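# Move sponge into steel box, box onto workbench

## Task

Fetch the yellow sponge from beneath the workbench and drop it inside the steel box. Set the steel box level on the workbench top, wholly inside its edges with nothing overhanging. The result must stay in place without any robot supporting it. No robot may topple or be left leaning. At the end, open the grippers and back the robots away.

## Robot and tools

Two robots share the job. stretch is a Hello Robot Stretch 3 with one arm that reaches out to its right side. rby is a Rainbow RB-Y1 with two arms, a head and a folding torso. Each reports positions in its own frames, so where one robot stands relative to the other can only be judged from camera images, lidar_m, wrist_depth_mm and head_depth_mm.

TOOLS
- execute_actions: "actions" is a list with one action or none. An empty list only returns state and pictures. An action is an object keyed "stretch" and/or "rby", and all its motions start at once. "cameras" lists the camera names to return: rby_head_camera, rby_left_wrist_camera, rby_right_wrist_camera, stretch_head_camera, stretch_nav_camera, stretch_wrist_camera, or "all". Leaving it out, null or ["all"] returns every camera; [] returns none. The "pictures" line gives the image order. An unknown key, camera name or out-of-range number rejects the whole call and nothing moves. If one result reports a stop, the later calls in the same reply are skipped. An action lasts at most 15 s.
- wait: "seconds" from 0 to 10. It sends no new command and returns state and images.
- zoom_image: "camera" plus "region" [x0, y0, x1, y1], in pixels of that camera's latest full image, measured from its top-left corner, at most 504 by 504.
- finished_scene: "scene" (integer). It cannot be undone, so use it only when the goal holds without help.

BASE (both robots): "base" holds exactly one command. {"translate_m": d} drives straight by d metres, forward positive. {"rotate_rad": d} spins in place by d radians, counter-clockwise from above (left) positive. Both are offsets from where the base was in the latest reported state, not poses. Neither base can move sideways. stretch accepts translate -1 to 1 and rotate -3.2 to 3.2. rby accepts translate -3 to 3 and rotate -3.2 to 3.2.

JOINTS: "joints" is an object of absolute targets, one number per joint name, in metres or radians. A joint left out may keep pushing toward an older target.

STRETCH joints: lift_m 0 to 1.1 (arm height on the mast). arm_m 0 to 0.52 (extension). wrist_yaw_rad -1.345 to 4.42 (0 along the arm, positive toward the front, 3.0 folded over the base). wrist_pitch_rad -1.57 to 0.451 (0 level, negative tips the fingers down). wrist_roll_rad -2.911 to 2.911. gripper_m -0.089 to 0.179 (larger is wider; the real gap is 0.007 to 0.025 m smaller, and zero below 0.007). head_pan_rad -3.953 to 1.73 (0 ahead, positive left, -1.57 along the arm). head_tilt_rad -1.53 to 0.419 (negative looks down). Optional "contact_limits": {"arm_m": effort % 1-100} halts the arm when its effort reaches that value. To move the gripper forward, drive the base. The base measures 0.33 by 0.34 m and pivots 0.05 m behind its front edge. The base is fast only when stowed (lift_m < 0.30, arm_m < 0.03, wrist_yaw_rad > 2.54); otherwise it is capped at 0.10 m/s and 0.63 rad/s. Fold or unfold the wrist only with lift_m 0.32-0.95, wrist_pitch_rad -0.4 and roll near 0. With yaw below -0.4, keep pitch at -0.5 or lower. To grip, go below the object's width; to release, open at least 0.02 past the touch value. If the arm or lift hits something it reports contact_stop and goes slack.

STRETCH readings: lidar_m has 12 sectors of 30°. The 1st looks straight ahead, then they run counter-clockwise (4th left, 7th behind, 10th right). The scan plane is 0.17 m above the floor, with a range of 0.15-12 m; "-" means nothing seen. It misses clear or low objects. wrist_depth_mm (45-1000) and head_depth_mm (280-4000, sideways image) are 7x7 grids of depth in mm. hand_pose is in the base frame: origin on the floor between the drive wheels, x forward, y left, z up. base_tilt gives forward and right lean in degrees, with a fixed bias of up to about 4°. turned_by_wheels and turned_by_imu give the turn since the last result.

RBY joints (absolute): torso_squat_rad 0 to 1.2, torso_shift_rad -0.3 to 0.6, torso_pitch_rad -0.2 to 1.4 (positive bows forward), torso_yaw_rad -1.5 to 1.5. The torso also has combined limits: squat+shift <= 1.52, squat-shift+pitch <= 1.57, shift+0.5pitch-0.4squat <= 0.7, shift+0.3pitch-0.5squat <= 0.39. Arm joints, per side: shoulder_pitch ±2.356 (negative swings forward and up); left_shoulder_roll 0 to 3.141, right_shoulder_roll -3.141 to 0; shoulder_yaw ±2.094; elbow -2.617 to 0.01 (negative bends); forearm_roll ±3.141; wrist_pitch -1.57 to 1.919; hand_roll ±2.705. left_gripper_m and right_gripper_m are the pad opening, 0 to 0.1 m. To hold something, command at least 0.005 below its width; "off_target" is then expected. head_pan_rad ±0.523, head_tilt_rad -0.35 to 1.57 (positive looks down). Optional "speeds": translate_m 0.05-0.4 m/s, rotate_rad 0.1-1.509 rad/s. Optional "min_time_s" 0.1-8. A base move needing over 8.667 s is refused. The base is 0.66 by 0.58 m, and its front sits 0.10 m ahead of the wheel axle. chest, left_hand and right_hand are in the base frame; a hand point lies between the pads, fingers along -z, closing along x. Each arm carries up to 3 kg.

RESULTS: base_status and joint_status show done, off_target (came to rest short and may still push), contact_stop, time_out, torque_fault, limit_stop_at_<name> (including own_body and motor_heat), stopped_with_arm, or not_followed. "joint command not followed" with a "cause:" line means a collision check withheld an arm's targets. A stop on one rby torso or arm joint halts its whole group. on_its_own covers uncommanded parts; "held at" is the held target. motor_effort is a percentage, with the peak in brackets. MOTOR HOT warns of heating, and OVER-TEMPERATURE FAULT means the arm's brakes were set.

AVOID: pressing any robot against another, or rby's arms against each other; this can end the run. Don't keep driving once bases touch. Neither base halts at furniture. stretch tips when pushing hard with the gripper above about 0.45 m, when driving while hooked on something fixed, or when it snags while reversing. Back off in small steps and lower lift_m to about 0.2. Avoid overloading rby forward of its wheels, torque faults, overheating, dropping or slamming objects, and pushing too hard.

Each tool is called after "Emit:" as name(argument=value, ...), one argument or row to a line, values as JSON.

## Session

Emit:
execute_actions(
  actions=[],
)

Scene clock: 0.00 s.
stretch.base_odometry: x=+0.000 y=+0.000 heading=+0.000 (m, m, rad; stretch's odometry frame)
stretch.turned_by_wheels: +0.000 (rad since the last result)
stretch.turned_by_imu: +0.000 (rad since the last result)
stretch.base_tilt: forward=+0.6 right=+0.3 (deg)
stretch.lidar_m: 1.21 1.56 1.57 1.95 2.12 3.12 3.23 1.85 3.56 1.85 1.28 1.19
stretch.head_depth_mm: 1073 1079 1089 1087 1092 1098 1097 / 1136 1132 1131 1144 1143 1146 1144 / 1189 1183 1191 1197 1197 1206 1197 / 1241 1241 1236 1256 1264 1255 1270 / 1303 1319 1313 1318 1319 1329 1332 / 1387 1382 1380 1390 1389 1392 1406 / 1494 1479 1497 1501 1501 1455 1461
stretch.base_status: not commanded
stretch.joint_positions: lift_m=+0.397 arm_m=+0.000 wrist_yaw_rad=+3.124 wrist_pitch_rad=-0.554 wrist_roll_rad=+0.008 gripper_m=+0.037 head_pan_rad=-0.016 head_tilt_rad=-0.023
stretch.joint_status: not commanded
stretch.motor_effort: left_wheel=+0 right_wheel=+0 lift_m=+42 arm_m=+0 wrist_yaw_rad=+0 wrist_pitch_rad=+5 wrist_roll_rad=+0 gripper_m=+0 head_pan_rad=+0 head_tilt_rad=+4 (%)
stretch.hand_pose: x=-0.0176 y=+0.0605 z=+0.3799 quat_wxyz=(+0.200, +0.684, +0.187, +0.676) (m; stretch's base frame)
stretch.wrist_depth_mm: - - - - - - - / - - - - - - - / 864 923 - 948 978 - - / 728 745 773 782 799 812 859 / 632 650 682 675 693 704 716 / 548 563 - 570 620 606 601 / 500 - - - 526 533 539
rby.base_odometry: x=+0.000 y=+0.000 heading=+0.000 (m, m, rad; rby's odometry frame)
rby.base_status: not commanded
rby.joint_positions: torso_squat_rad=+0.350 torso_shift_rad=-0.001 torso_pitch_rad=+0.000 torso_yaw_rad=+0.000 left_shoulder_pitch_rad=+0.005 left_shoulder_roll_rad=+0.012 left_shoulder_yaw_rad=+0.039 left_elbow_rad=-0.305 left_forearm_roll_rad=+0.036 left_wrist_pitch_rad=+0.026 left_hand_roll_rad=-0.031 left_gripper_m=+0.099 right_shoulder_pitch_rad=-0.022 right_shoulder_roll_rad=-0.003 right_shoulder_yaw_rad=+0.031 right_elbow_rad=-0.184 right_forearm_roll_rad=+0.000 right_wrist_pitch_rad=-0.043 right_hand_roll_rad=+0.026 right_gripper_m=+0.100 head_pan_rad=+0.001 head_tilt_rad=+0.399
rby.joint_status: not commanded
rby.chest: x=-0.2286 y=-0.0011 z=+1.2475 quat_wxyz=(+1.000, +0.001, +0.000, +0.000) (m; rby's base frame)
rby.left_hand: x=-0.0911 y=+0.2348 z=+0.5761 quat_wxyz=(+0.990, +0.009, -0.136, +0.022) (m; rby's base frame)
rby.right_hand: x=-0.1136 y=-0.2187 z=+0.5714 quat_wxyz=(+0.992, +0.000, -0.124, +0.033) (m; rby's base frame)
pictures: rby_head_camera, rby_left_wrist_camera, rby_right_wrist_camera, stretch_head_camera (sideways: a quarter turn clockwise sets it upright), stretch_nav_camera (sideways: a quarter turn counterclockwise sets it upright), stretch_wrist_camera
Images, in order (width x height): rby_head_camera 896x504, rby_left_wrist_camera 644x364, rby_right_wrist_camera 644x364, stretch_head_camera 896x504, stretch_nav_camera 672x504, stretch_wrist_camera 644x364.

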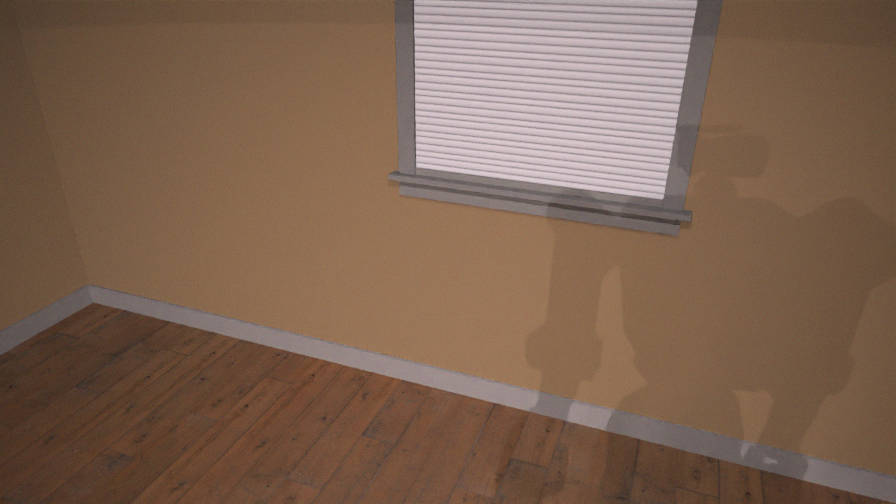

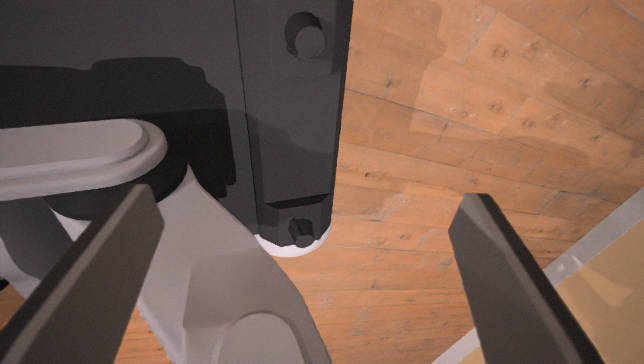

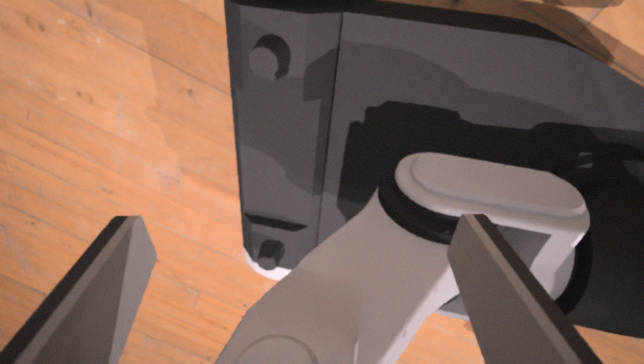

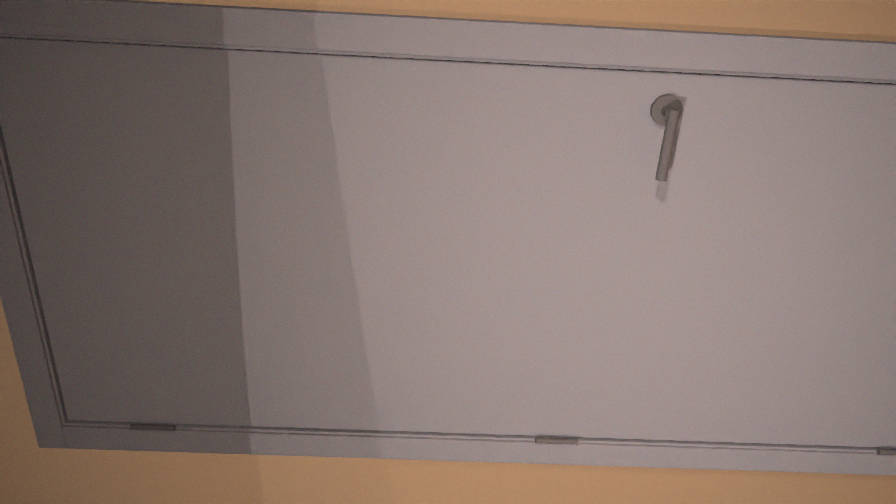

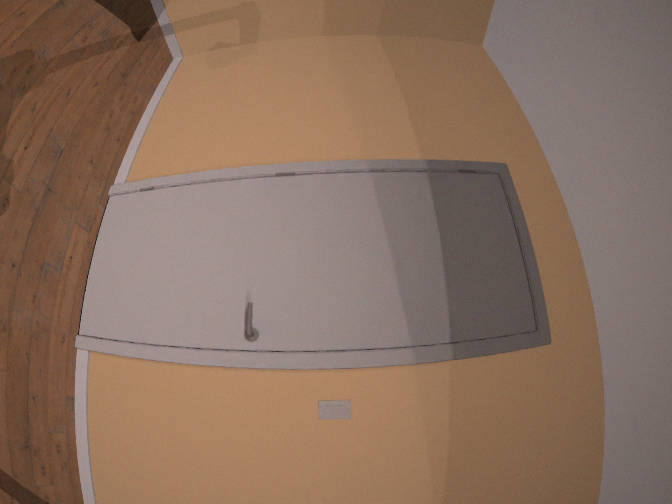

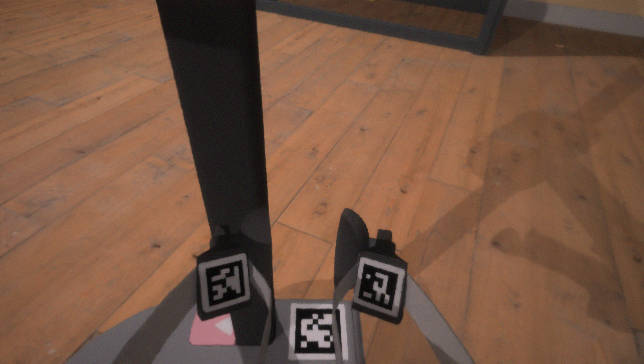

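Both face away; look behind.

Emit:
execute_actions(
  actions=[
    {"stretch":{"joints":{"head_pan_rad":-3.0,"head_tilt_rad":-0.5}},"rby":{"joints":{"torso_yaw_rad":1.5,"head_pan_rad":0.5}}},
  ],
  cameras=["rby_head_camera","stretch_head_camera","stretch_nav_camera"],
)

Scene clock: 2.23 s.
stretch.base_odometry: x=+0.000 y=+0.000 heading=+0.000 (m, m, rad; stretch's odometry frame)
stretch.turned_by_wheels: +0.000 (rad since the last result)
stretch.turned_by_imu: +0.000 (rad since the last result)
stretch.base_tilt: forward=+0.7 right=+0.3 (deg)
stretch.lidar_m: 1.21 1.56 1.57 1.94 2.12 3.11 3.23 1.85 3.57 1.86 1.28 1.19
stretch.head_depth_mm: 3017 3172 3289 2803 2051 1630 1351 / 3221 3439 3564 2785 2042 1627 1347 / 3451 3739 3684 2707 2039 1617 1340 / 3645 3991 - 2718 2010 1603 1334 / 3904 - - 2675 1991 1591 1319 / - - - 2121 1990 1574 1317 / 1584 1676 3528 2079 1972 1570 1306
stretch.base_status: not commanded
stretch.joint_positions: lift_m=+0.397 arm_m=+0.000 wrist_yaw_rad=+3.124 wrist_pitch_rad=-0.554 wrist_roll_rad=+0.008 gripper_m=+0.037 head_pan_rad=-2.993 head_tilt_rad=-0.494
stretch.joint_status: all done
stretch.motor_effort: left_wheel=+0(0) right_wheel=-1(1) lift_m=+42(42) arm_m=+0(0) wrist_yaw_rad=-1(0) wrist_pitch_rad=+5(4) wrist_roll_rad=+0(0) gripper_m=+0(0) head_pan_rad=-3(32) head_tilt_rad=-4(39) (%)
stretch.hand_pose: x=-0.0176 y=+0.0605 z=+0.3799 quat_wxyz=(+0.200, +0.684, +0.187, +0.676) (m; stretch's base frame)
stretch.wrist_depth_mm: - - - - - - - / - - - - - - - / 856 900 - 962 977 - - / 755 751 757 794 805 818 838 / 628 650 656 675 674 710 721 / 554 568 - 591 612 599 615 / 489 - - - 532 540 553
rby.base_odometry: x=+0.000 y=+0.000 heading=+0.000 (m, m, rad; rby's odometry frame)
rby.base_status: not commanded
rby.joint_positions: torso_squat_rad=+0.350 torso_shift_rad=-0.001 torso_pitch_rad=+0.000 torso_yaw_rad=+0.775 left_shoulder_pitch_rad=+0.006 left_shoulder_roll_rad=+0.012 left_shoulder_yaw_rad=+0.039 left_elbow_rad=-0.304 left_forearm_roll_rad=+0.036 left_wrist_pitch_rad=+0.026 left_hand_roll_rad=-0.031 left_gripper_m=+0.099 right_shoulder_pitch_rad=-0.022 right_shoulder_roll_rad=-0.003 right_shoulder_yaw_rad=+0.031 right_elbow_rad=-0.184 right_forearm_roll_rad=+0.000 right_wrist_pitch_rad=-0.043 right_hand_roll_rad=+0.026 right_gripper_m=+0.100 head_pan_rad=+0.500 head_tilt_rad=+0.399
rby.joint_status: torso_yaw_rad limit_stop_at_own_body (moved +0.774 of +1.500); the others done
rby.on_its_own: torso_yaw_rad is held at +0.775, not at your +1.500, since a limit_stop_at_own_body
rby.chest: x=-0.2286 y=-0.0011 z=+1.2475 quat_wxyz=(+0.926, +0.001, +0.000, +0.378) (m; rby's base frame)
rby.left_hand: x=-0.2948 y=+0.2638 z=+0.5761 quat_wxyz=(+0.909, +0.060, -0.123, +0.394) (m; rby's base frame)
rby.right_hand: x=+0.0066 y=-0.0757 z=+0.5717 quat_wxyz=(+0.906, +0.046, -0.115, +0.405) (m; rby's base frame)
pictures: rby_head_camera, stretch_head_camera (sideways: a quarter turn clockwise sets it upright), stretch_nav_camera (sideways: a quarter turn counterclockwise sets it upright)
Images, in order (width x height): rby_head_camera 896x504, stretch_head_camera 896x504, stretch_nav_camera 672x504.

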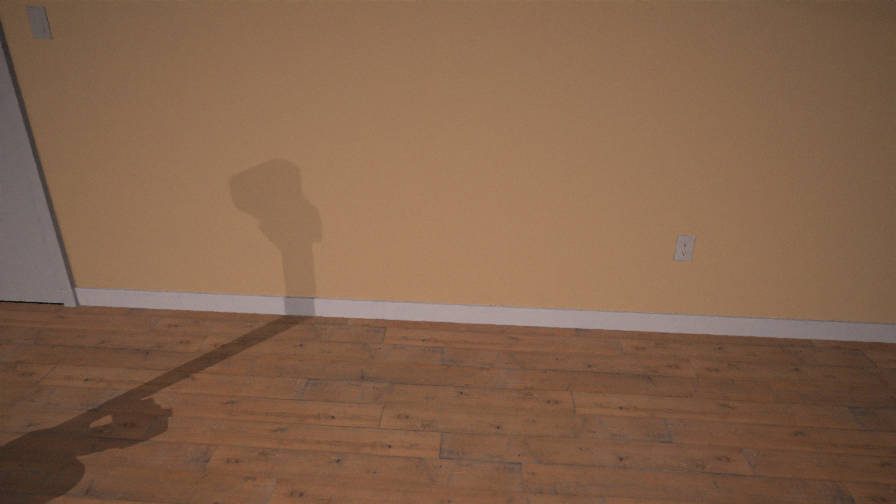

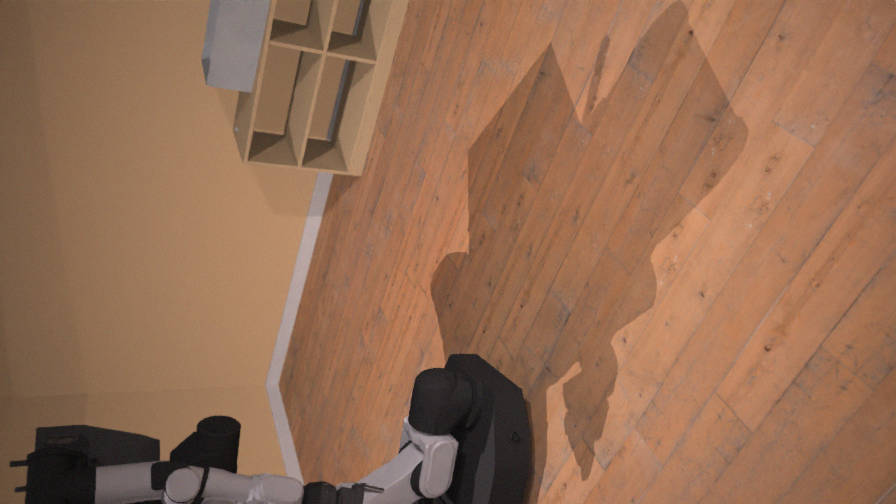

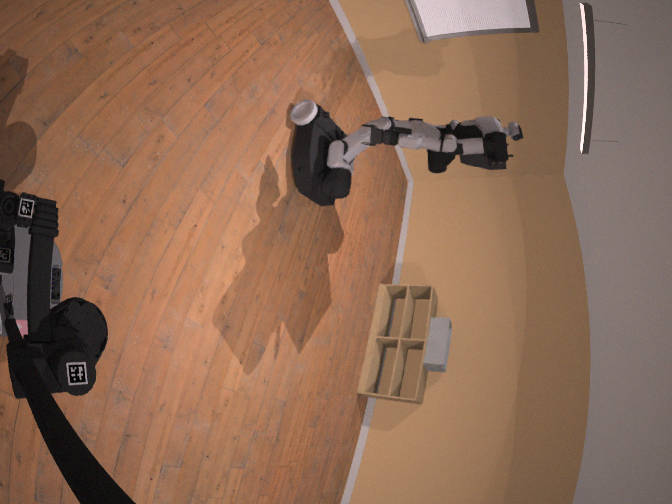

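Emit:
execute_actions(
  actions=[
    {"stretch":{"joints":{"head_pan_rad":1.6,"head_tilt_rad":-0.5}},"rby":{"joints":{"torso_yaw_rad":0,"head_pan_rad":0,"head_tilt_rad":0.3},"base":{"rotate_rad":2.3}}},
  ],
  cameras=["rby_head_camera","stretch_head_camera","stretch_nav_camera"],
)

Scene clock: 7.33 s.
stretch.base_odometry: x=+0.000 y=+0.000 heading=+0.000 (m, m, rad; stretch's odometry frame)
stretch.turned_by_wheels: +0.000 (rad since the last result)
stretch.turned_by_imu: +0.001 (rad since the last result)
stretch.base_tilt: forward=+0.7 right=+0.3 (deg)
stretch.lidar_m: 1.21 1.56 1.57 1.95 2.11 3.10 3.21 2.16 3.57 1.86 1.28 1.18
stretch.head_depth_mm: 1963 2114 1835 1956 2023 1622 1334 / 2036 2202 1977 2064 2054 1612 1340 / 2124 2301 2119 2178 2012 1605 1340 / 2232 2404 2094 2347 1996 1607 1325 / 2345 2528 2029 2219 1986 1584 1315 / 2487 2642 2114 2264 1980 1589 1317 / 2662 2891 2243 2401 1984 1575 1325
stretch.base_status: not commanded
stretch.joint_positions: lift_m=+0.397 arm_m=+0.000 wrist_yaw_rad=+3.124 wrist_pitch_rad=-0.554 wrist_roll_rad=+0.008 gripper_m=+0.037 head_pan_rad=+1.593 head_tilt_rad=-0.494
stretch.joint_status: all done
stretch.motor_effort: left_wheel=+0(0) right_wheel=-1(1) lift_m=+42(42) arm_m=+0(0) wrist_yaw_rad=+0(0) wrist_pitch_rad=+4(4) wrist_roll_rad=+0(0) gripper_m=+0(0) head_pan_rad=+2(32) head_tilt_rad=-4(2) (%)
stretch.hand_pose: x=-0.0176 y=+0.0605 z=+0.3799 quat_wxyz=(+0.200, +0.684, +0.187, +0.676) (m; stretch's base frame)
stretch.wrist_depth_mm: - - - - - - - / - - - - - - - / 860 920 - 936 984 - - / 716 754 771 762 808 820 845 / 635 655 668 662 680 701 705 / 557 573 - 581 597 610 602 / 503 - - - 516 533 553
rby.base_odometry: x=+0.000 y=+0.000 heading=+2.300 (m, m, rad; rby's odometry frame)
rby.base_status: done
rby.joint_positions: torso_squat_rad=+0.350 torso_shift_rad=-0.001 torso_pitch_rad=+0.000 torso_yaw_rad=+0.000 left_shoulder_pitch_rad=+0.005 left_shoulder_roll_rad=+0.012 left_shoulder_yaw_rad=+0.039 left_elbow_rad=-0.305 left_forearm_roll_rad=+0.036 left_wrist_pitch_rad=+0.026 left_hand_roll_rad=-0.031 left_gripper_m=+0.099 right_shoulder_pitch_rad=-0.022 right_shoulder_roll_rad=-0.003 right_shoulder_yaw_rad=+0.031 right_elbow_rad=-0.184 right_forearm_roll_rad=+0.000 right_wrist_pitch_rad=-0.043 right_hand_roll_rad=+0.026 right_gripper_m=+0.100 head_pan_rad=+0.000 head_tilt_rad=+0.300
rby.joint_status: all done
rby.chest: x=-0.2287 y=-0.0012 z=+1.2475 quat_wxyz=(+1.000, +0.001, +0.000, +0.000) (m; rby's base frame)
rby.left_hand: x=-0.0910 y=+0.2348 z=+0.5761 quat_wxyz=(+0.990, +0.009, -0.136, +0.022) (m; rby's base frame)
rby.right_hand: x=-0.1139 y=-0.2187 z=+0.5714 quat_wxyz=(+0.992, +0.000, -0.124, +0.032) (m; rby's base frame)
pictures: rby_head_camera, stretch_head_camera (sideways: a quarter turn clockwise sets it upright), stretch_nav_camera (sideways: a quarter turn counterclockwise sets it upright)
Images, in order (width x height): rby_head_camera 896x504, stretch_head_camera 896x504, stretch_nav_camera 672x504.

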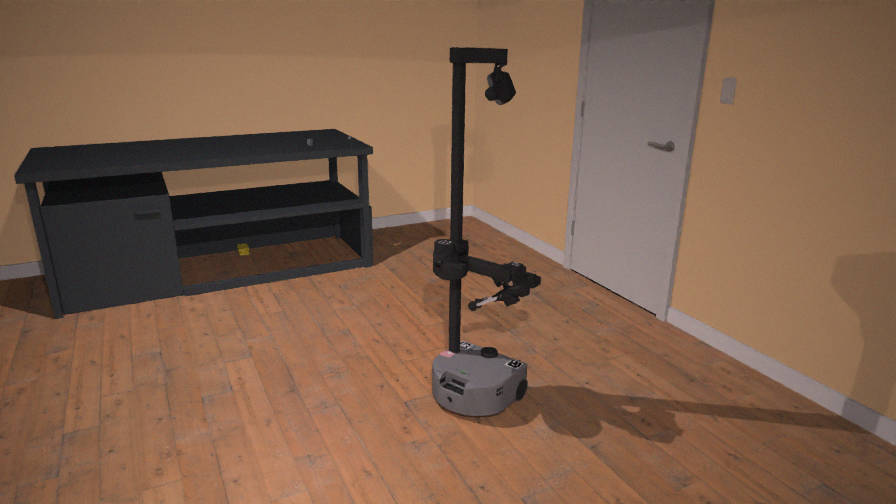

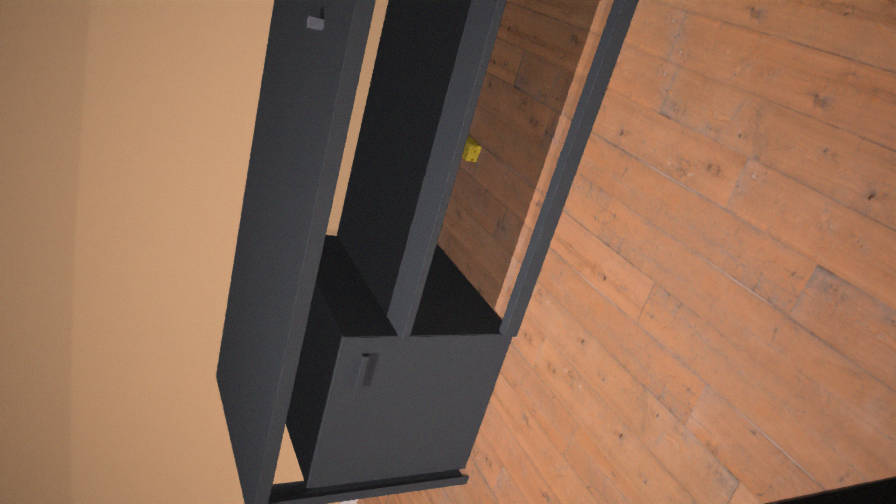

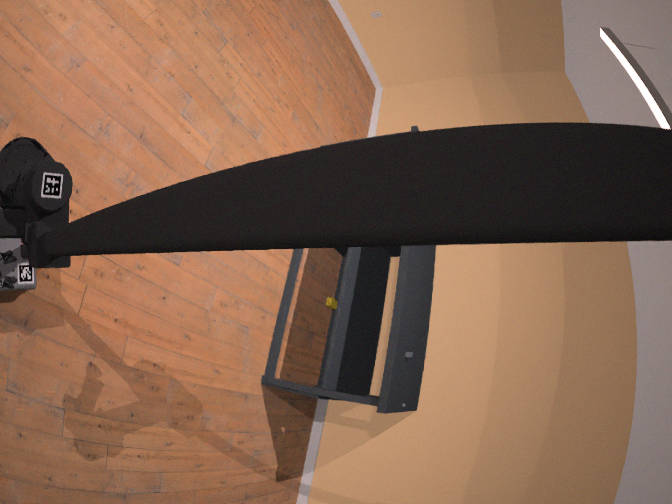

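Emit:
execute_actions(
  actions=[
    {"stretch":{"joints":{"lift_m":0.26,"head_pan_rad":-1.57,"head_tilt_rad":-0.8},"base":{"rotate_rad":1.667}},"rby":{"base":{"rotate_rad":1.2}}},
  ],
  cameras=["rby_head_camera"],
)

Emit:
execute_actions(
  actions=[
    {"stretch":{"base":{"translate_m":1.0}}},
  ],
  cameras=[],
)

Emit:
execute_actions(
  actions=[
    {"stretch":{"base":{"translate_m":0.52}}},
  ],
  cameras=[],
)

Emit:
execute_actions(
  actions=[
    {"stretch":{"base":{"rotate_rad":0.92}}},
  ],
  cameras=["rby_head_camera","stretch_head_camera"],
)

Scene clock: 12.67 s.
stretch.base_odometry: x=+0.000 y=+0.000 heading=+1.667 (m, m, rad; stretch's odometry frame)
stretch.turned_by_wheels: +1.667 (rad since the last result)
stretch.turned_by_imu: +1.644 (rad since the last result)
stretch.base_tilt: forward=+0.7 right=+0.2 (deg)
stretch.lidar_m: 1.95 2.27 3.12 3.21 2.12 3.56 1.72 1.25 1.18 1.23 1.71 1.57
stretch.head_depth_mm: 1029 1153 1289 1490 1548 1326 1167 / 1092 1215 1389 1596 1530 1319 1170 / 1155 1297 1484 1703 1521 1314 1164 / 1225 1405 1615 1747 1518 1309 1159 / 1303 1486 1753 1791 1506 1298 1157 / 1404 1647 1934 1764 1495 1309 1140 / 1530 1772 2035 1751 1500 1287 1143
stretch.base_status: done
stretch.joint_positions: lift_m=+0.260 arm_m=+0.000 wrist_yaw_rad=+3.124 wrist_pitch_rad=-0.555 wrist_roll_rad=+0.008 gripper_m=+0.037 head_pan_rad=-1.563 head_tilt_rad=-0.791
stretch.joint_status: all done
stretch.motor_effort: left_wheel=-2(7) right_wheel=+2(9) lift_m=+31(35) arm_m=-1(0) wrist_yaw_rad=-1(1) wrist_pitch_rad=+5(5) wrist_roll_rad=+0(0) gripper_m=+0(0) head_pan_rad=-2(30) head_tilt_rad=-6(36) (%)
stretch.hand_pose: x=-0.0176 y=+0.0604 z=+0.2436 quat_wxyz=(+0.201, +0.684, +0.187, +0.676) (m; stretch's base frame)
stretch.wrist_depth_mm: - - - - - - - / 793 843 - 883 916 927 952 / 636 663 - 709 714 722 735 / 548 546 569 582 592 607 620 / 477 - - - 509 511 525 / - - - - 447 443 453 / - - - - 382 393 400
rby.base_odometry: x=+0.000 y=+0.000 heading=-2.784 (m, m, rad; rby's odometry frame)
rby.base_status: done
rby.joint_positions: torso_squat_rad=+0.350 torso_shift_rad=-0.001 torso_pitch_rad=+0.000 torso_yaw_rad=+0.000 left_shoulder_pitch_rad=+0.005 left_shoulder_roll_rad=+0.012 left_shoulder_yaw_rad=+0.039 left_elbow_rad=-0.305 left_forearm_roll_rad=+0.036 left_wrist_pitch_rad=+0.026 left_hand_roll_rad=-0.031 left_gripper_m=+0.099 right_shoulder_pitch_rad=-0.022 right_shoulder_roll_rad=-0.003 right_shoulder_yaw_rad=+0.031 right_elbow_rad=-0.184 right_forearm_roll_rad=+0.000 right_wrist_pitch_rad=-0.043 right_hand_roll_rad=+0.026 right_gripper_m=+0.100 head_pan_rad=+0.000 head_tilt_rad=+0.300
rby.joint_status: not commanded
rby.chest: x=-0.2286 y=-0.0012 z=+1.2475 quat_wxyz=(+1.000, +0.001, +0.000, +0.000) (m; rby's base frame)
rby.left_hand: x=-0.0910 y=+0.2348 z=+0.5761 quat_wxyz=(+0.990, +0.009, -0.136, +0.022) (m; rby's base frame)
rby.right_hand: x=-0.1138 y=-0.2187 z=+0.5714 quat_wxyz=(+0.992, +0.000, -0.124, +0.032) (m; rby's base frame)
pictures: rby_head_camera
Images, in order (width x height): rby_head_camera 896x504.

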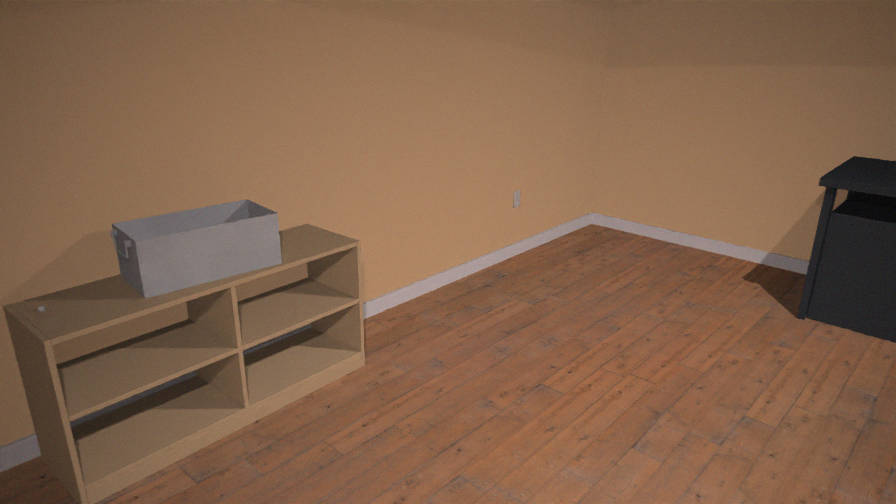

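Scene clock: 17.60 s.
stretch.base_odometry: x=-0.096 y=+0.995 heading=+1.667 (m, m, rad; stretch's odometry frame)
stretch.turned_by_wheels: +0.000 (rad since the last result)
stretch.turned_by_imu: +0.003 (rad since the last result)
stretch.base_tilt: forward=+0.4 right=+0.4 (deg)
stretch.lidar_m: 0.96 1.06 2.95 2.86 2.81 2.58 2.42 1.75 1.68 1.77 0.86 1.40
stretch.head_depth_mm: 1490 1671 1877 1836 1557 1322 1175 / 1573 1773 2017 1803 1536 1325 1165 / 1673 1889 2058 1809 1517 1322 1162 / 1772 2022 2171 1787 1510 1307 1156 / 1903 2159 2185 1772 1504 1303 1150 / 1877 2096 2177 1773 1501 1301 1144 / 1697 1843 1994 1167 1410 1296 1135
stretch.base_status: done
stretch.joint_positions: lift_m=+0.260 arm_m=+0.000 wrist_yaw_rad=+3.124 wrist_pitch_rad=-0.555 wrist_roll_rad=+0.008 gripper_m=+0.037 head_pan_rad=-1.563 head_tilt_rad=-0.791
stretch.joint_status: not commanded
stretch.motor_effort: left_wheel=-2(5) right_wheel=+1(7) lift_m=+31(31) arm_m=+0(0) wrist_yaw_rad=-1(1) wrist_pitch_rad=+5(5) wrist_roll_rad=+0(0) gripper_m=+1(0) head_pan_rad=-2(3) head_tilt_rad=-6(6) (%)
stretch.hand_pose: x=-0.0176 y=+0.0604 z=+0.2436 quat_wxyz=(+0.201, +0.684, +0.187, +0.676) (m; stretch's base frame)
stretch.wrist_depth_mm: - - - - - - - / 806 810 - 880 948 938 958 / 648 664 - 705 725 730 757 / 550 564 557 577 588 609 619 / 478 - - - 504 517 520 / - - - - 450 443 453 / - - - - 387 394 400
rby.base_odometry: x=+0.000 y=+0.000 heading=-2.784 (m, m, rad; rby's odometry frame)
rby.base_status: not commanded
rby.joint_positions: torso_squat_rad=+0.350 torso_shift_rad=-0.001 torso_pitch_rad=+0.000 torso_yaw_rad=+0.000 left_shoulder_pitch_rad=+0.005 left_shoulder_roll_rad=+0.012 left_shoulder_yaw_rad=+0.039 left_elbow_rad=-0.305 left_forearm_roll_rad=+0.036 left_wrist_pitch_rad=+0.026 left_hand_roll_rad=-0.031 left_gripper_m=+0.099 right_shoulder_pitch_rad=-0.022 right_shoulder_roll_rad=-0.003 right_shoulder_yaw_rad=+0.031 right_elbow_rad=-0.184 right_forearm_roll_rad=+0.000 right_wrist_pitch_rad=-0.043 right_hand_roll_rad=+0.026 right_gripper_m=+0.100 head_pan_rad=+0.000 head_tilt_rad=+0.300
rby.joint_status: not commanded
rby.chest: x=-0.2286 y=-0.0012 z=+1.2475 quat_wxyz=(+1.000, +0.001, +0.000, +0.000) (m; rby's base frame)
rby.left_hand: x=-0.0910 y=+0.2348 z=+0.5761 quat_wxyz=(+0.990, +0.009, -0.136, +0.022) (m; rby's base frame)
rby.right_hand: x=-0.1138 y=-0.2187 z=+0.5714 quat_wxyz=(+0.992, +0.000, -0.124, +0.032) (m; rby's base frame)
pictures: none
No camera images: the call's "cameras" was empty. Leave "cameras" out to get every camera's image.

Scene clock: 20.90 s.
stretch.base_odometry: x=-0.146 y=+1.513 heading=+1.667 (m, m, rad; stretch's odometry frame)
stretch.turned_by_wheels: +0.000 (rad since the last result)
stretch.turned_by_imu: +0.002 (rad since the last result)
stretch.base_tilt: forward=+0.6 right=+0.3 (deg)
stretch.lidar_m: 0.48 0.45 2.70 2.80 3.84 2.98 2.77 2.02 1.95 0.80 0.99 0.95
stretch.head_depth_mm: 1743 1927 2104 1820 1540 1338 1170 / 1821 2045 2017 1813 1537 1319 1156 / 1904 2178 862 1090 1415 1314 1160 / 1667 1915 850 711 1028 1284 1151 / 1476 1567 844 691 613 926 1130 / 1299 1075 840 689 581 823 1062 / 1168 1068 835 682 577 511 751
stretch.base_status: done
stretch.joint_positions: lift_m=+0.260 arm_m=+0.000 wrist_yaw_rad=+3.124 wrist_pitch_rad=-0.555 wrist_roll_rad=+0.008 gripper_m=+0.037 head_pan_rad=-1.563 head_tilt_rad=-0.791
stretch.joint_status: not commanded
stretch.motor_effort: left_wheel=-2(6) right_wheel=+1(6) lift_m=+31(31) arm_m=-1(0) wrist_yaw_rad=+0(1) wrist_pitch_rad=+5(5) wrist_roll_rad=+0(0) gripper_m=+1(0) head_pan_rad=-2(2) head_tilt_rad=-6(6) (%)
stretch.hand_pose: x=-0.0176 y=+0.0604 z=+0.2436 quat_wxyz=(+0.201, +0.684, +0.187, +0.676) (m; stretch's base frame)
stretch.wrist_depth_mm: - - - - - - - / 802 832 - 876 927 966 927 / 640 651 - 714 721 733 765 / 549 563 552 567 596 609 620 / 476 - - - 515 513 521 / - - - - 449 442 456 / - - - - 382 392 398
rby.base_odometry: x=+0.000 y=+0.000 heading=-2.784 (m, m, rad; rby's odometry frame)
rby.base_status: not commanded
rby.joint_positions: torso_squat_rad=+0.350 torso_shift_rad=-0.001 torso_pitch_rad=+0.000 torso_yaw_rad=+0.000 left_shoulder_pitch_rad=+0.005 left_shoulder_roll_rad=+0.012 left_shoulder_yaw_rad=+0.039 left_elbow_rad=-0.305 left_forearm_roll_rad=+0.036 left_wrist_pitch_rad=+0.026 left_hand_roll_rad=-0.031 left_gripper_m=+0.099 right_shoulder_pitch_rad=-0.022 right_shoulder_roll_rad=-0.003 right_shoulder_yaw_rad=+0.031 right_elbow_rad=-0.184 right_forearm_roll_rad=+0.000 right_wrist_pitch_rad=-0.043 right_hand_roll_rad=+0.026 right_gripper_m=+0.100 head_pan_rad=+0.000 head_tilt_rad=+0.300
rby.joint_status: not commanded
rby.chest: x=-0.2286 y=-0.0012 z=+1.2475 quat_wxyz=(+1.000, +0.001, +0.000, +0.000) (m; rby's base frame)
rby.left_hand: x=-0.0910 y=+0.2348 z=+0.5761 quat_wxyz=(+0.990, +0.009, -0.136, +0.022) (m; rby's base frame)
rby.right_hand: x=-0.1138 y=-0.2187 z=+0.5714 quat_wxyz=(+0.992, +0.000, -0.124, +0.032) (m; rby's base frame)
pictures: none
No camera images: the call's "cameras" was empty. Leave "cameras" out to get every camera's image.

Scene clock: 22.57 s.
stretch.base_odometry: x=-0.146 y=+1.513 heading=+2.587 (m, m, rad; stretch's odometry frame)
stretch.turned_by_wheels: +0.920 (rad since the last result)
stretch.turned_by_imu: +0.906 (rad since the last result)
stretch.base_tilt: forward=+0.6 right=+0.3 (deg)
stretch.lidar_m: 0.76 2.72 3.26 2.98 3.27 2.11 1.96 0.80 1.00 0.95 0.57 0.45
stretch.head_depth_mm: 908 1022 870 709 597 536 1100 / 903 1010 864 703 591 531 1075 / 891 994 862 699 589 521 1068 / 881 991 853 695 587 519 816 / 874 975 846 690 584 515 815 / 867 964 835 686 581 504 807 / 856 955 831 685 578 501 789
stretch.base_status: done
stretch.joint_positions: lift_m=+0.260 arm_m=+0.000 wrist_yaw_rad=+3.124 wrist_pitch_rad=-0.555 wrist_roll_rad=+0.008 gripper_m=+0.037 head_pan_rad=-1.563 head_tilt_rad=-0.791
stretch.joint_status: not commanded
stretch.motor_effort: left_wheel=-2(9) right_wheel=+2(8) lift_m=+30(31) arm_m=+0(1) wrist_yaw_rad=+0(0) wrist_pitch_rad=+5(5) wrist_roll_rad=+0(0) gripper_m=+1(0) head_pan_rad=-3(2) head_tilt_rad=-6(6) (%)
stretch.hand_pose: x=-0.0176 y=+0.0604 z=+0.2436 quat_wxyz=(+0.201, +0.684, +0.187, +0.676) (m; stretch's base frame)
stretch.wrist_depth_mm: - - - - - - - / 808 859 - 903 937 917 - / 639 656 - 691 711 749 770 / 549 543 556 582 593 619 616 / 477 - - - 509 515 530 / - - - - 447 441 454 / - - - - 386 398 398
rby.base_odometry: x=+0.000 y=+0.000 heading=-2.784 (m, m, rad; rby's odometry frame)
rby.base_status: not commanded
rby.joint_positions: torso_squat_rad=+0.350 torso_shift_rad=-0.001 torso_pitch_rad=+0.000 torso_yaw_rad=+0.000 left_shoulder_pitch_rad=+0.005 left_shoulder_roll_rad=+0.012 left_shoulder_yaw_rad=+0.039 left_elbow_rad=-0.305 left_forearm_roll_rad=+0.036 left_wrist_pitch_rad=+0.026 left_hand_roll_rad=-0.031 left_gripper_m=+0.099 right_shoulder_pitch_rad=-0.022 right_shoulder_roll_rad=-0.003 right_shoulder_yaw_rad=+0.031 right_elbow_rad=-0.184 right_forearm_roll_rad=+0.000 right_wrist_pitch_rad=-0.043 right_hand_roll_rad=+0.026 right_gripper_m=+0.100 head_pan_rad=+0.000 head_tilt_rad=+0.300
rby.joint_status: not commanded
rby.chest: x=-0.2286 y=-0.0012 z=+1.2475 quat_wxyz=(+1.000, +0.001, +0.000, +0.000) (m; rby's base frame)
rby.left_hand: x=-0.0910 y=+0.2348 z=+0.5761 quat_wxyz=(+0.990, +0.009, -0.136, +0.022) (m; rby's base frame)
rby.right_hand: x=-0.1138 y=-0.2187 z=+0.5714 quat_wxyz=(+0.992, +0.000, -0.124, +0.032) (m; rby's base frame)
pictures: rby_head_camera, stretch_head_camera (sideways: a quarter turn clockwise sets it upright)
Images, in order (width x height): rby_head_camera 896x504, stretch_head_camera 896x504.

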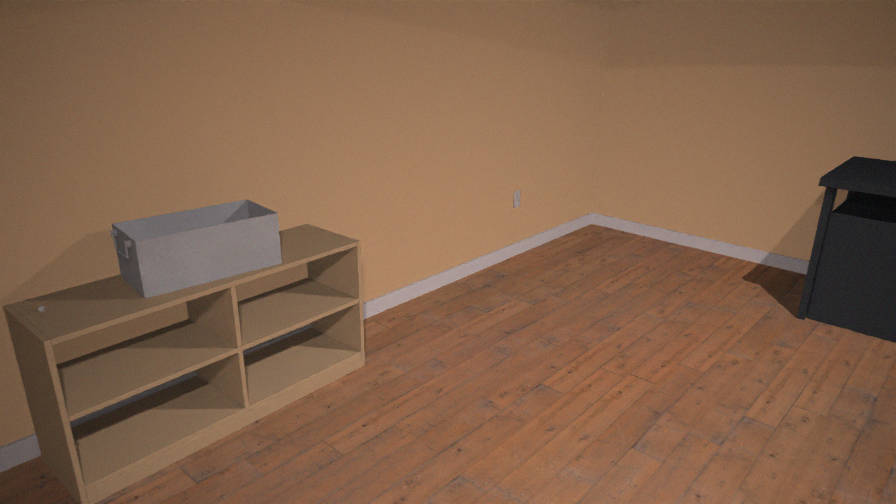

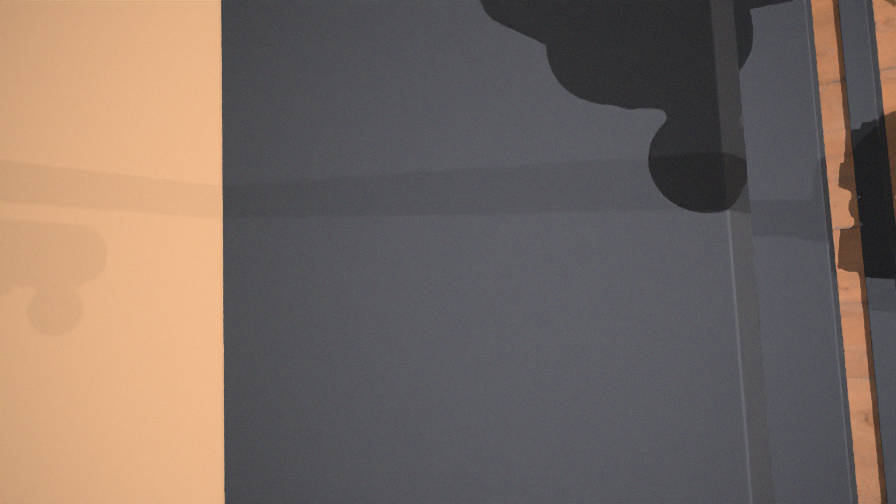

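Emit:
execute_actions(
  actions=[
    {"stretch":{"joints":{"lift_m":0.4,"wrist_pitch_rad":-0.4}},"rby":{"base":{"rotate_rad":0.23}}},
  ],
  cameras=[],
)

Emit:
execute_actions(
  actions=[
    {"stretch":{"joints":{"wrist_yaw_rad":1.57,"gripper_m":0.15}},"rby":{"base":{"translate_m":1.83}}},
  ],
  cameras=[],
)

Emit:
execute_actions(
  actions=[
    {"stretch":{"joints":{"lift_m":0.15,"head_tilt_rad":-1.1}},"rby":{"base":{"rotate_rad":0.653},"joints":{"head_tilt_rad":0.6}}},
  ],
)

Scene clock: 25.90 s.
stretch.base_odometry: x=-0.146 y=+1.513 heading=+2.587 (m, m, rad; stretch's odometry frame)
stretch.turned_by_wheels: +0.000 (rad since the last result)
stretch.turned_by_imu: +0.000 (rad since the last result)
stretch.base_tilt: forward=+0.6 right=+0.2 (deg)
stretch.lidar_m: 0.76 2.72 3.28 2.96 3.27 2.12 1.95 0.80 1.00 0.95 0.57 0.46
stretch.head_depth_mm: 903 1012 872 705 596 536 1093 / 898 1009 865 706 593 533 1084 / 890 996 857 701 589 522 1073 / 886 987 854 694 588 519 810 / 877 981 846 692 585 515 807 / 867 967 841 688 580 505 805 / 859 962 834 684 578 501 788
stretch.base_status: not commanded
stretch.joint_positions: lift_m=+0.400 arm_m=+0.000 wrist_yaw_rad=+3.124 wrist_pitch_rad=-0.420 wrist_roll_rad=+0.008 gripper_m=+0.037 head_pan_rad=-1.563 head_tilt_rad=-0.791
stretch.joint_status: all done
stretch.motor_effort: left_wheel=-2(2) right_wheel=+2(1) lift_m=+52(57) arm_m=+0(1) wrist_yaw_rad=+0(0) wrist_pitch_rad=+7(12) wrist_roll_rad=+0(0) gripper_m=+0(0) head_pan_rad=-2(3) head_tilt_rad=-7(6) (%)
stretch.hand_pose: x=-0.0173 y=+0.0794 z=+0.4120 quat_wxyz=(+0.154, +0.695, +0.141, +0.688) (m; stretch's base frame)
stretch.wrist_depth_mm: - - - - - - - / - - - - - - - / - - - - - - - / 909 931 - 962 975 - - / 733 752 - 778 807 833 827 / 645 637 - 668 691 678 710 / 548 573 547 586 572 603 605
rby.base_odometry: x=+0.000 y=+0.000 heading=-2.555 (m, m, rad; rby's odometry frame)
rby.base_status: done
rby.joint_positions: torso_squat_rad=+0.350 torso_shift_rad=-0.001 torso_pitch_rad=+0.000 torso_yaw_rad=+0.000 left_shoulder_pitch_rad=+0.005 left_shoulder_roll_rad=+0.012 left_shoulder_yaw_rad=+0.039 left_elbow_rad=-0.305 left_forearm_roll_rad=+0.036 left_wrist_pitch_rad=+0.026 left_hand_roll_rad=-0.031 left_gripper_m=+0.099 right_shoulder_pitch_rad=-0.022 right_shoulder_roll_rad=-0.003 right_shoulder_yaw_rad=+0.031 right_elbow_rad=-0.184 right_forearm_roll_rad=+0.000 right_wrist_pitch_rad=-0.043 right_hand_roll_rad=+0.026 right_gripper_m=+0.100 head_pan_rad=+0.000 head_tilt_rad=+0.300
rby.joint_status: not commanded
rby.chest: x=-0.2286 y=-0.0012 z=+1.2475 quat_wxyz=(+1.000, +0.001, +0.000, +0.000) (m; rby's base frame)
rby.left_hand: x=-0.0910 y=+0.2348 z=+0.5761 quat_wxyz=(+0.990, +0.009, -0.136, +0.022) (m; rby's base frame)
rby.right_hand: x=-0.1138 y=-0.2188 z=+0.5714 quat_wxyz=(+0.992, +0.000, -0.124, +0.032) (m; rby's base frame)
pictures: none
No camera images: the call's "cameras" was empty. Leave "cameras" out to get every camera's image.

Scene clock: 32.00 s.
stretch.base_odometry: x=-0.146 y=+1.513 heading=+2.587 (m, m, rad; stretch's odometry frame)
stretch.turned_by_wheels: +0.000 (rad since the last result)
stretch.turned_by_imu: +0.001 (rad since the last result)
stretch.base_tilt: forward=+0.7 right=+0.3 (deg)
stretch.lidar_m: 0.76 2.72 2.62 4.87 3.29 2.11 1.95 0.80 1.00 0.95 0.57 0.46
stretch.head_depth_mm: 909 1023 873 708 597 536 1106 / 905 1016 865 704 594 531 1081 / 894 996 857 700 591 522 1078 / 883 988 847 693 588 517 797 / 877 974 846 690 584 514 810 / 864 960 838 686 581 503 803 / 858 962 831 680 578 503 787
stretch.base_status: not commanded
stretch.joint_positions: lift_m=+0.400 arm_m=+0.000 wrist_yaw_rad=+1.574 wrist_pitch_rad=-0.420 wrist_roll_rad=+0.008 gripper_m=+0.150 head_pan_rad=-1.563 head_tilt_rad=-0.791
stretch.joint_status: all done
stretch.motor_effort: left_wheel=-2(2) right_wheel=+2(1) lift_m=+53(53) arm_m=-1(1) wrist_yaw_rad=-5(3) wrist_pitch_rad=+7(7) wrist_roll_rad=+0(0) gripper_m=+1(95) head_pan_rad=-3(2) head_tilt_rad=-6(6) (%)
stretch.hand_pose: x=+0.2028 y=-0.1442 z=+0.4120 quat_wxyz=(+0.592, +0.595, -0.386, +0.383) (m; stretch's base frame)
stretch.wrist_depth_mm: - - - 837 331 278 292 / - - - 889 333 306 318 / - - - 917 296 273 279 / 880 907 945 868 370 206 213 / 738 773 751 764 408 175 169 / 643 647 651 650 452 - 142 / 535 557 562 566 507 570 126
rby.base_odometry: x=-1.523 y=-1.014 heading=-2.554 (m, m, rad; rby's odometry frame)
rby.base_status: done
rby.joint_positions: torso_squat_rad=+0.350 torso_shift_rad=-0.001 torso_pitch_rad=+0.000 torso_yaw_rad=+0.000 left_shoulder_pitch_rad=+0.005 left_shoulder_roll_rad=+0.012 left_shoulder_yaw_rad=+0.039 left_elbow_rad=-0.305 left_forearm_roll_rad=+0.036 left_wrist_pitch_rad=+0.026 left_hand_roll_rad=-0.031 left_gripper_m=+0.099 right_shoulder_pitch_rad=-0.022 right_shoulder_roll_rad=-0.003 right_shoulder_yaw_rad=+0.031 right_elbow_rad=-0.184 right_forearm_roll_rad=+0.000 right_wrist_pitch_rad=-0.043 right_hand_roll_rad=+0.026 right_gripper_m=+0.100 head_pan_rad=+0.000 head_tilt_rad=+0.300
rby.joint_status: not commanded
rby.chest: x=-0.2286 y=-0.0012 z=+1.2475 quat_wxyz=(+1.000, +0.001, +0.000, +0.000) (m; rby's base frame)
rby.left_hand: x=-0.0910 y=+0.2348 z=+0.5761 quat_wxyz=(+0.990, +0.009, -0.136, +0.022) (m; rby's base frame)
rby.right_hand: x=-0.1136 y=-0.2187 z=+0.5714 quat_wxyz=(+0.992, +0.000, -0.124, +0.032) (m; rby's base frame)
pictures: none
No camera images: the call's "cameras" was empty. Leave "cameras" out to get every camera's image.

Scene clock: 35.10 s.
stretch.base_odometry: x=-0.146 y=+1.513 heading=+2.587 (m, m, rad; stretch's odometry frame)
stretch.turned_by_wheels: +0.000 (rad since the last result)
stretch.turned_by_imu: +0.000 (rad since the last result)
stretch.base_tilt: forward=+0.7 right=+0.4 (deg)
stretch.lidar_m: 0.84 2.72 2.44 4.85 3.29 2.11 1.95 0.80 1.00 0.95 0.57 0.45
stretch.head_depth_mm: 787 690 616 561 908 1216 1120 / 780 684 610 552 908 1208 1136 / 776 683 608 549 904 1227 - / 769 680 605 547 889 - - / 767 676 603 544 875 1203 1107 / 764 673 599 542 875 1188 1096 / 756 667 597 539 870 1178 1096
stretch.base_status: not commanded
stretch.joint_positions: lift_m=+0.150 arm_m=+0.000 wrist_yaw_rad=+1.573 wrist_pitch_rad=-0.419 wrist_roll_rad=+0.008 gripper_m=+0.150 head_pan_rad=-1.563 head_tilt_rad=-1.086
stretch.joint_status: all done
stretch.motor_effort: left_wheel=-2(2) right_wheel=+2(2) lift_m=+31(47) arm_m=-1(1) wrist_yaw_rad=-2(3) wrist_pitch_rad=+7(7) wrist_roll_rad=+0(0) gripper_m=+1(0) head_pan_rad=-2(3) head_tilt_rad=-9(37) (%)
stretch.hand_pose: x=+0.2029 y=-0.1445 z=+0.1628 quat_wxyz=(+0.592, +0.595, -0.386, +0.383) (m; stretch's base frame)
stretch.wrist_depth_mm: - - - 812 327 276 292 / 837 861 922 807 331 306 322 / 609 632 646 630 337 336 353 / 482 498 503 508 368 368 393 / 400 412 408 419 377 412 430 / - 344 349 352 320 - 377 / 285 296 300 303 297 271 325
rby.base_odometry: x=-1.523 y=-1.014 heading=-1.902 (m, m, rad; rby's odometry frame)
rby.base_status: done
rby.joint_positions: torso_squat_rad=+0.350 torso_shift_rad=-0.001 torso_pitch_rad=+0.000 torso_yaw_rad=+0.000 left_shoulder_pitch_rad=+0.005 left_shoulder_roll_rad=+0.012 left_shoulder_yaw_rad=+0.039 left_elbow_rad=-0.305 left_forearm_roll_rad=+0.036 left_wrist_pitch_rad=+0.026 left_hand_roll_rad=-0.031 left_gripper_m=+0.099 right_shoulder_pitch_rad=-0.022 right_shoulder_roll_rad=-0.003 right_shoulder_yaw_rad=+0.031 right_elbow_rad=-0.184 right_forearm_roll_rad=+0.000 right_wrist_pitch_rad=-0.043 right_hand_roll_rad=+0.026 right_gripper_m=+0.100 head_pan_rad=+0.000 head_tilt_rad=+0.600
rby.joint_status: all done
rby.chest: x=-0.2286 y=-0.0012 z=+1.2475 quat_wxyz=(+1.000, +0.001, +0.000, +0.000) (m; rby's base frame)
rby.left_hand: x=-0.0910 y=+0.2348 z=+0.5761 quat_wxyz=(+0.990, +0.009, -0.136, +0.022) (m; rby's base frame)
rby.right_hand: x=-0.1137 y=-0.2187 z=+0.5714 quat_wxyz=(+0.992, +0.000, -0.124, +0.032) (m; rby's base frame)
pictures: rby_head_camera, rby_left_wrist_camera, rby_right_wrist_camera, stretch_head_camera (sideways: a quarter turn clockwise sets it upright), stretch_nav_camera (sideways: a quarter turn counterclockwise sets it upright), stretch_wrist_camera
Images, in order (width x height): rby_head_camera 896x504, rby_left_wrist_camera 644x364, rby_right_wrist_camera 644x364, stretch_head_camera 896x504, stretch_nav_camera 672x504, stretch_wrist_camera 644x364.

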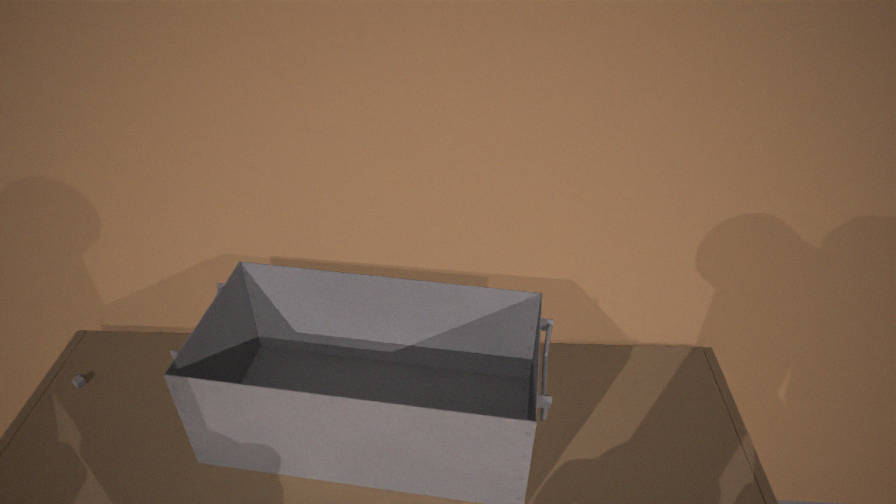

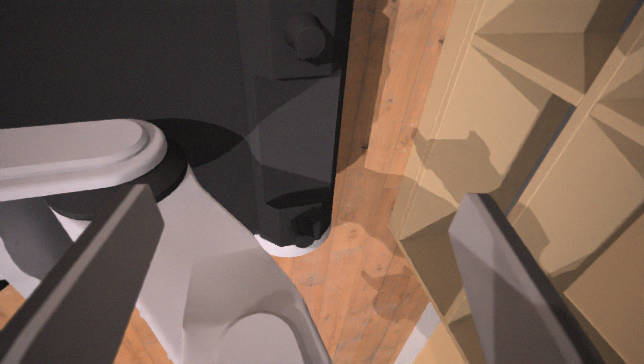

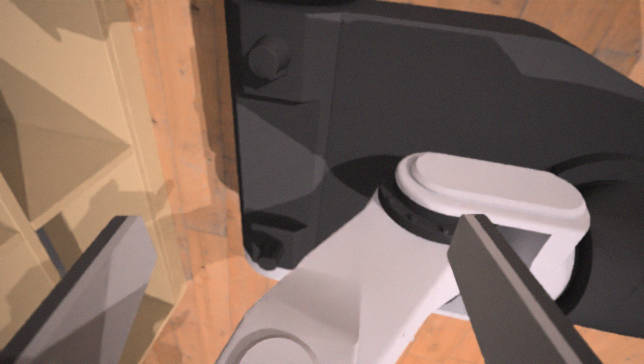

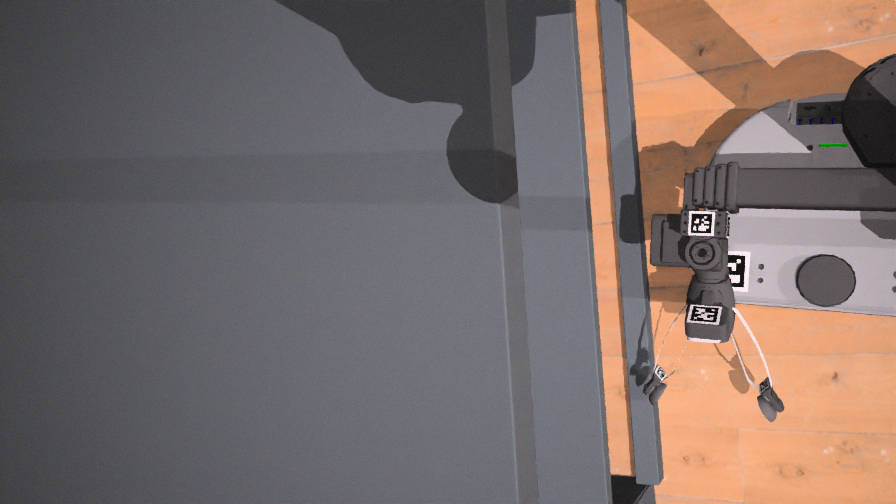

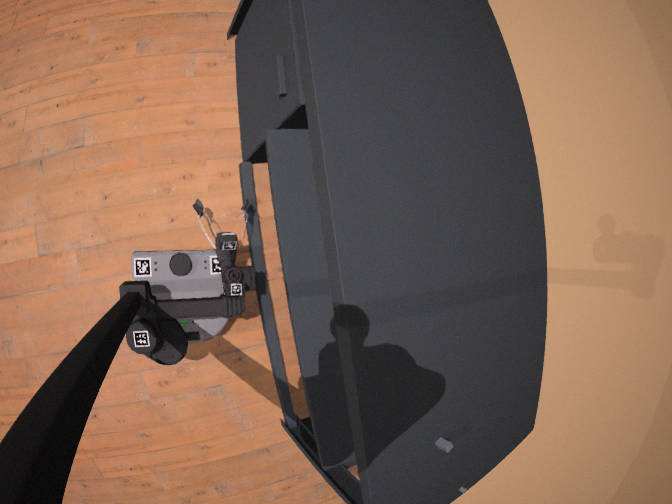

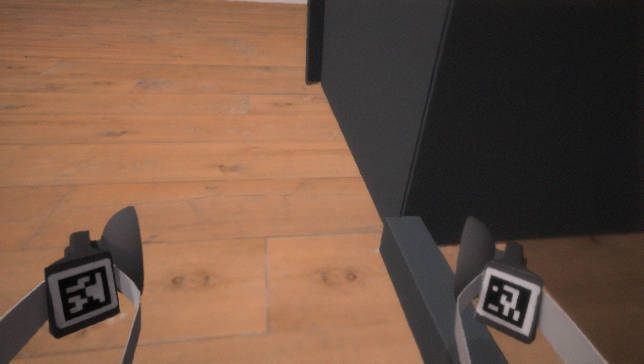

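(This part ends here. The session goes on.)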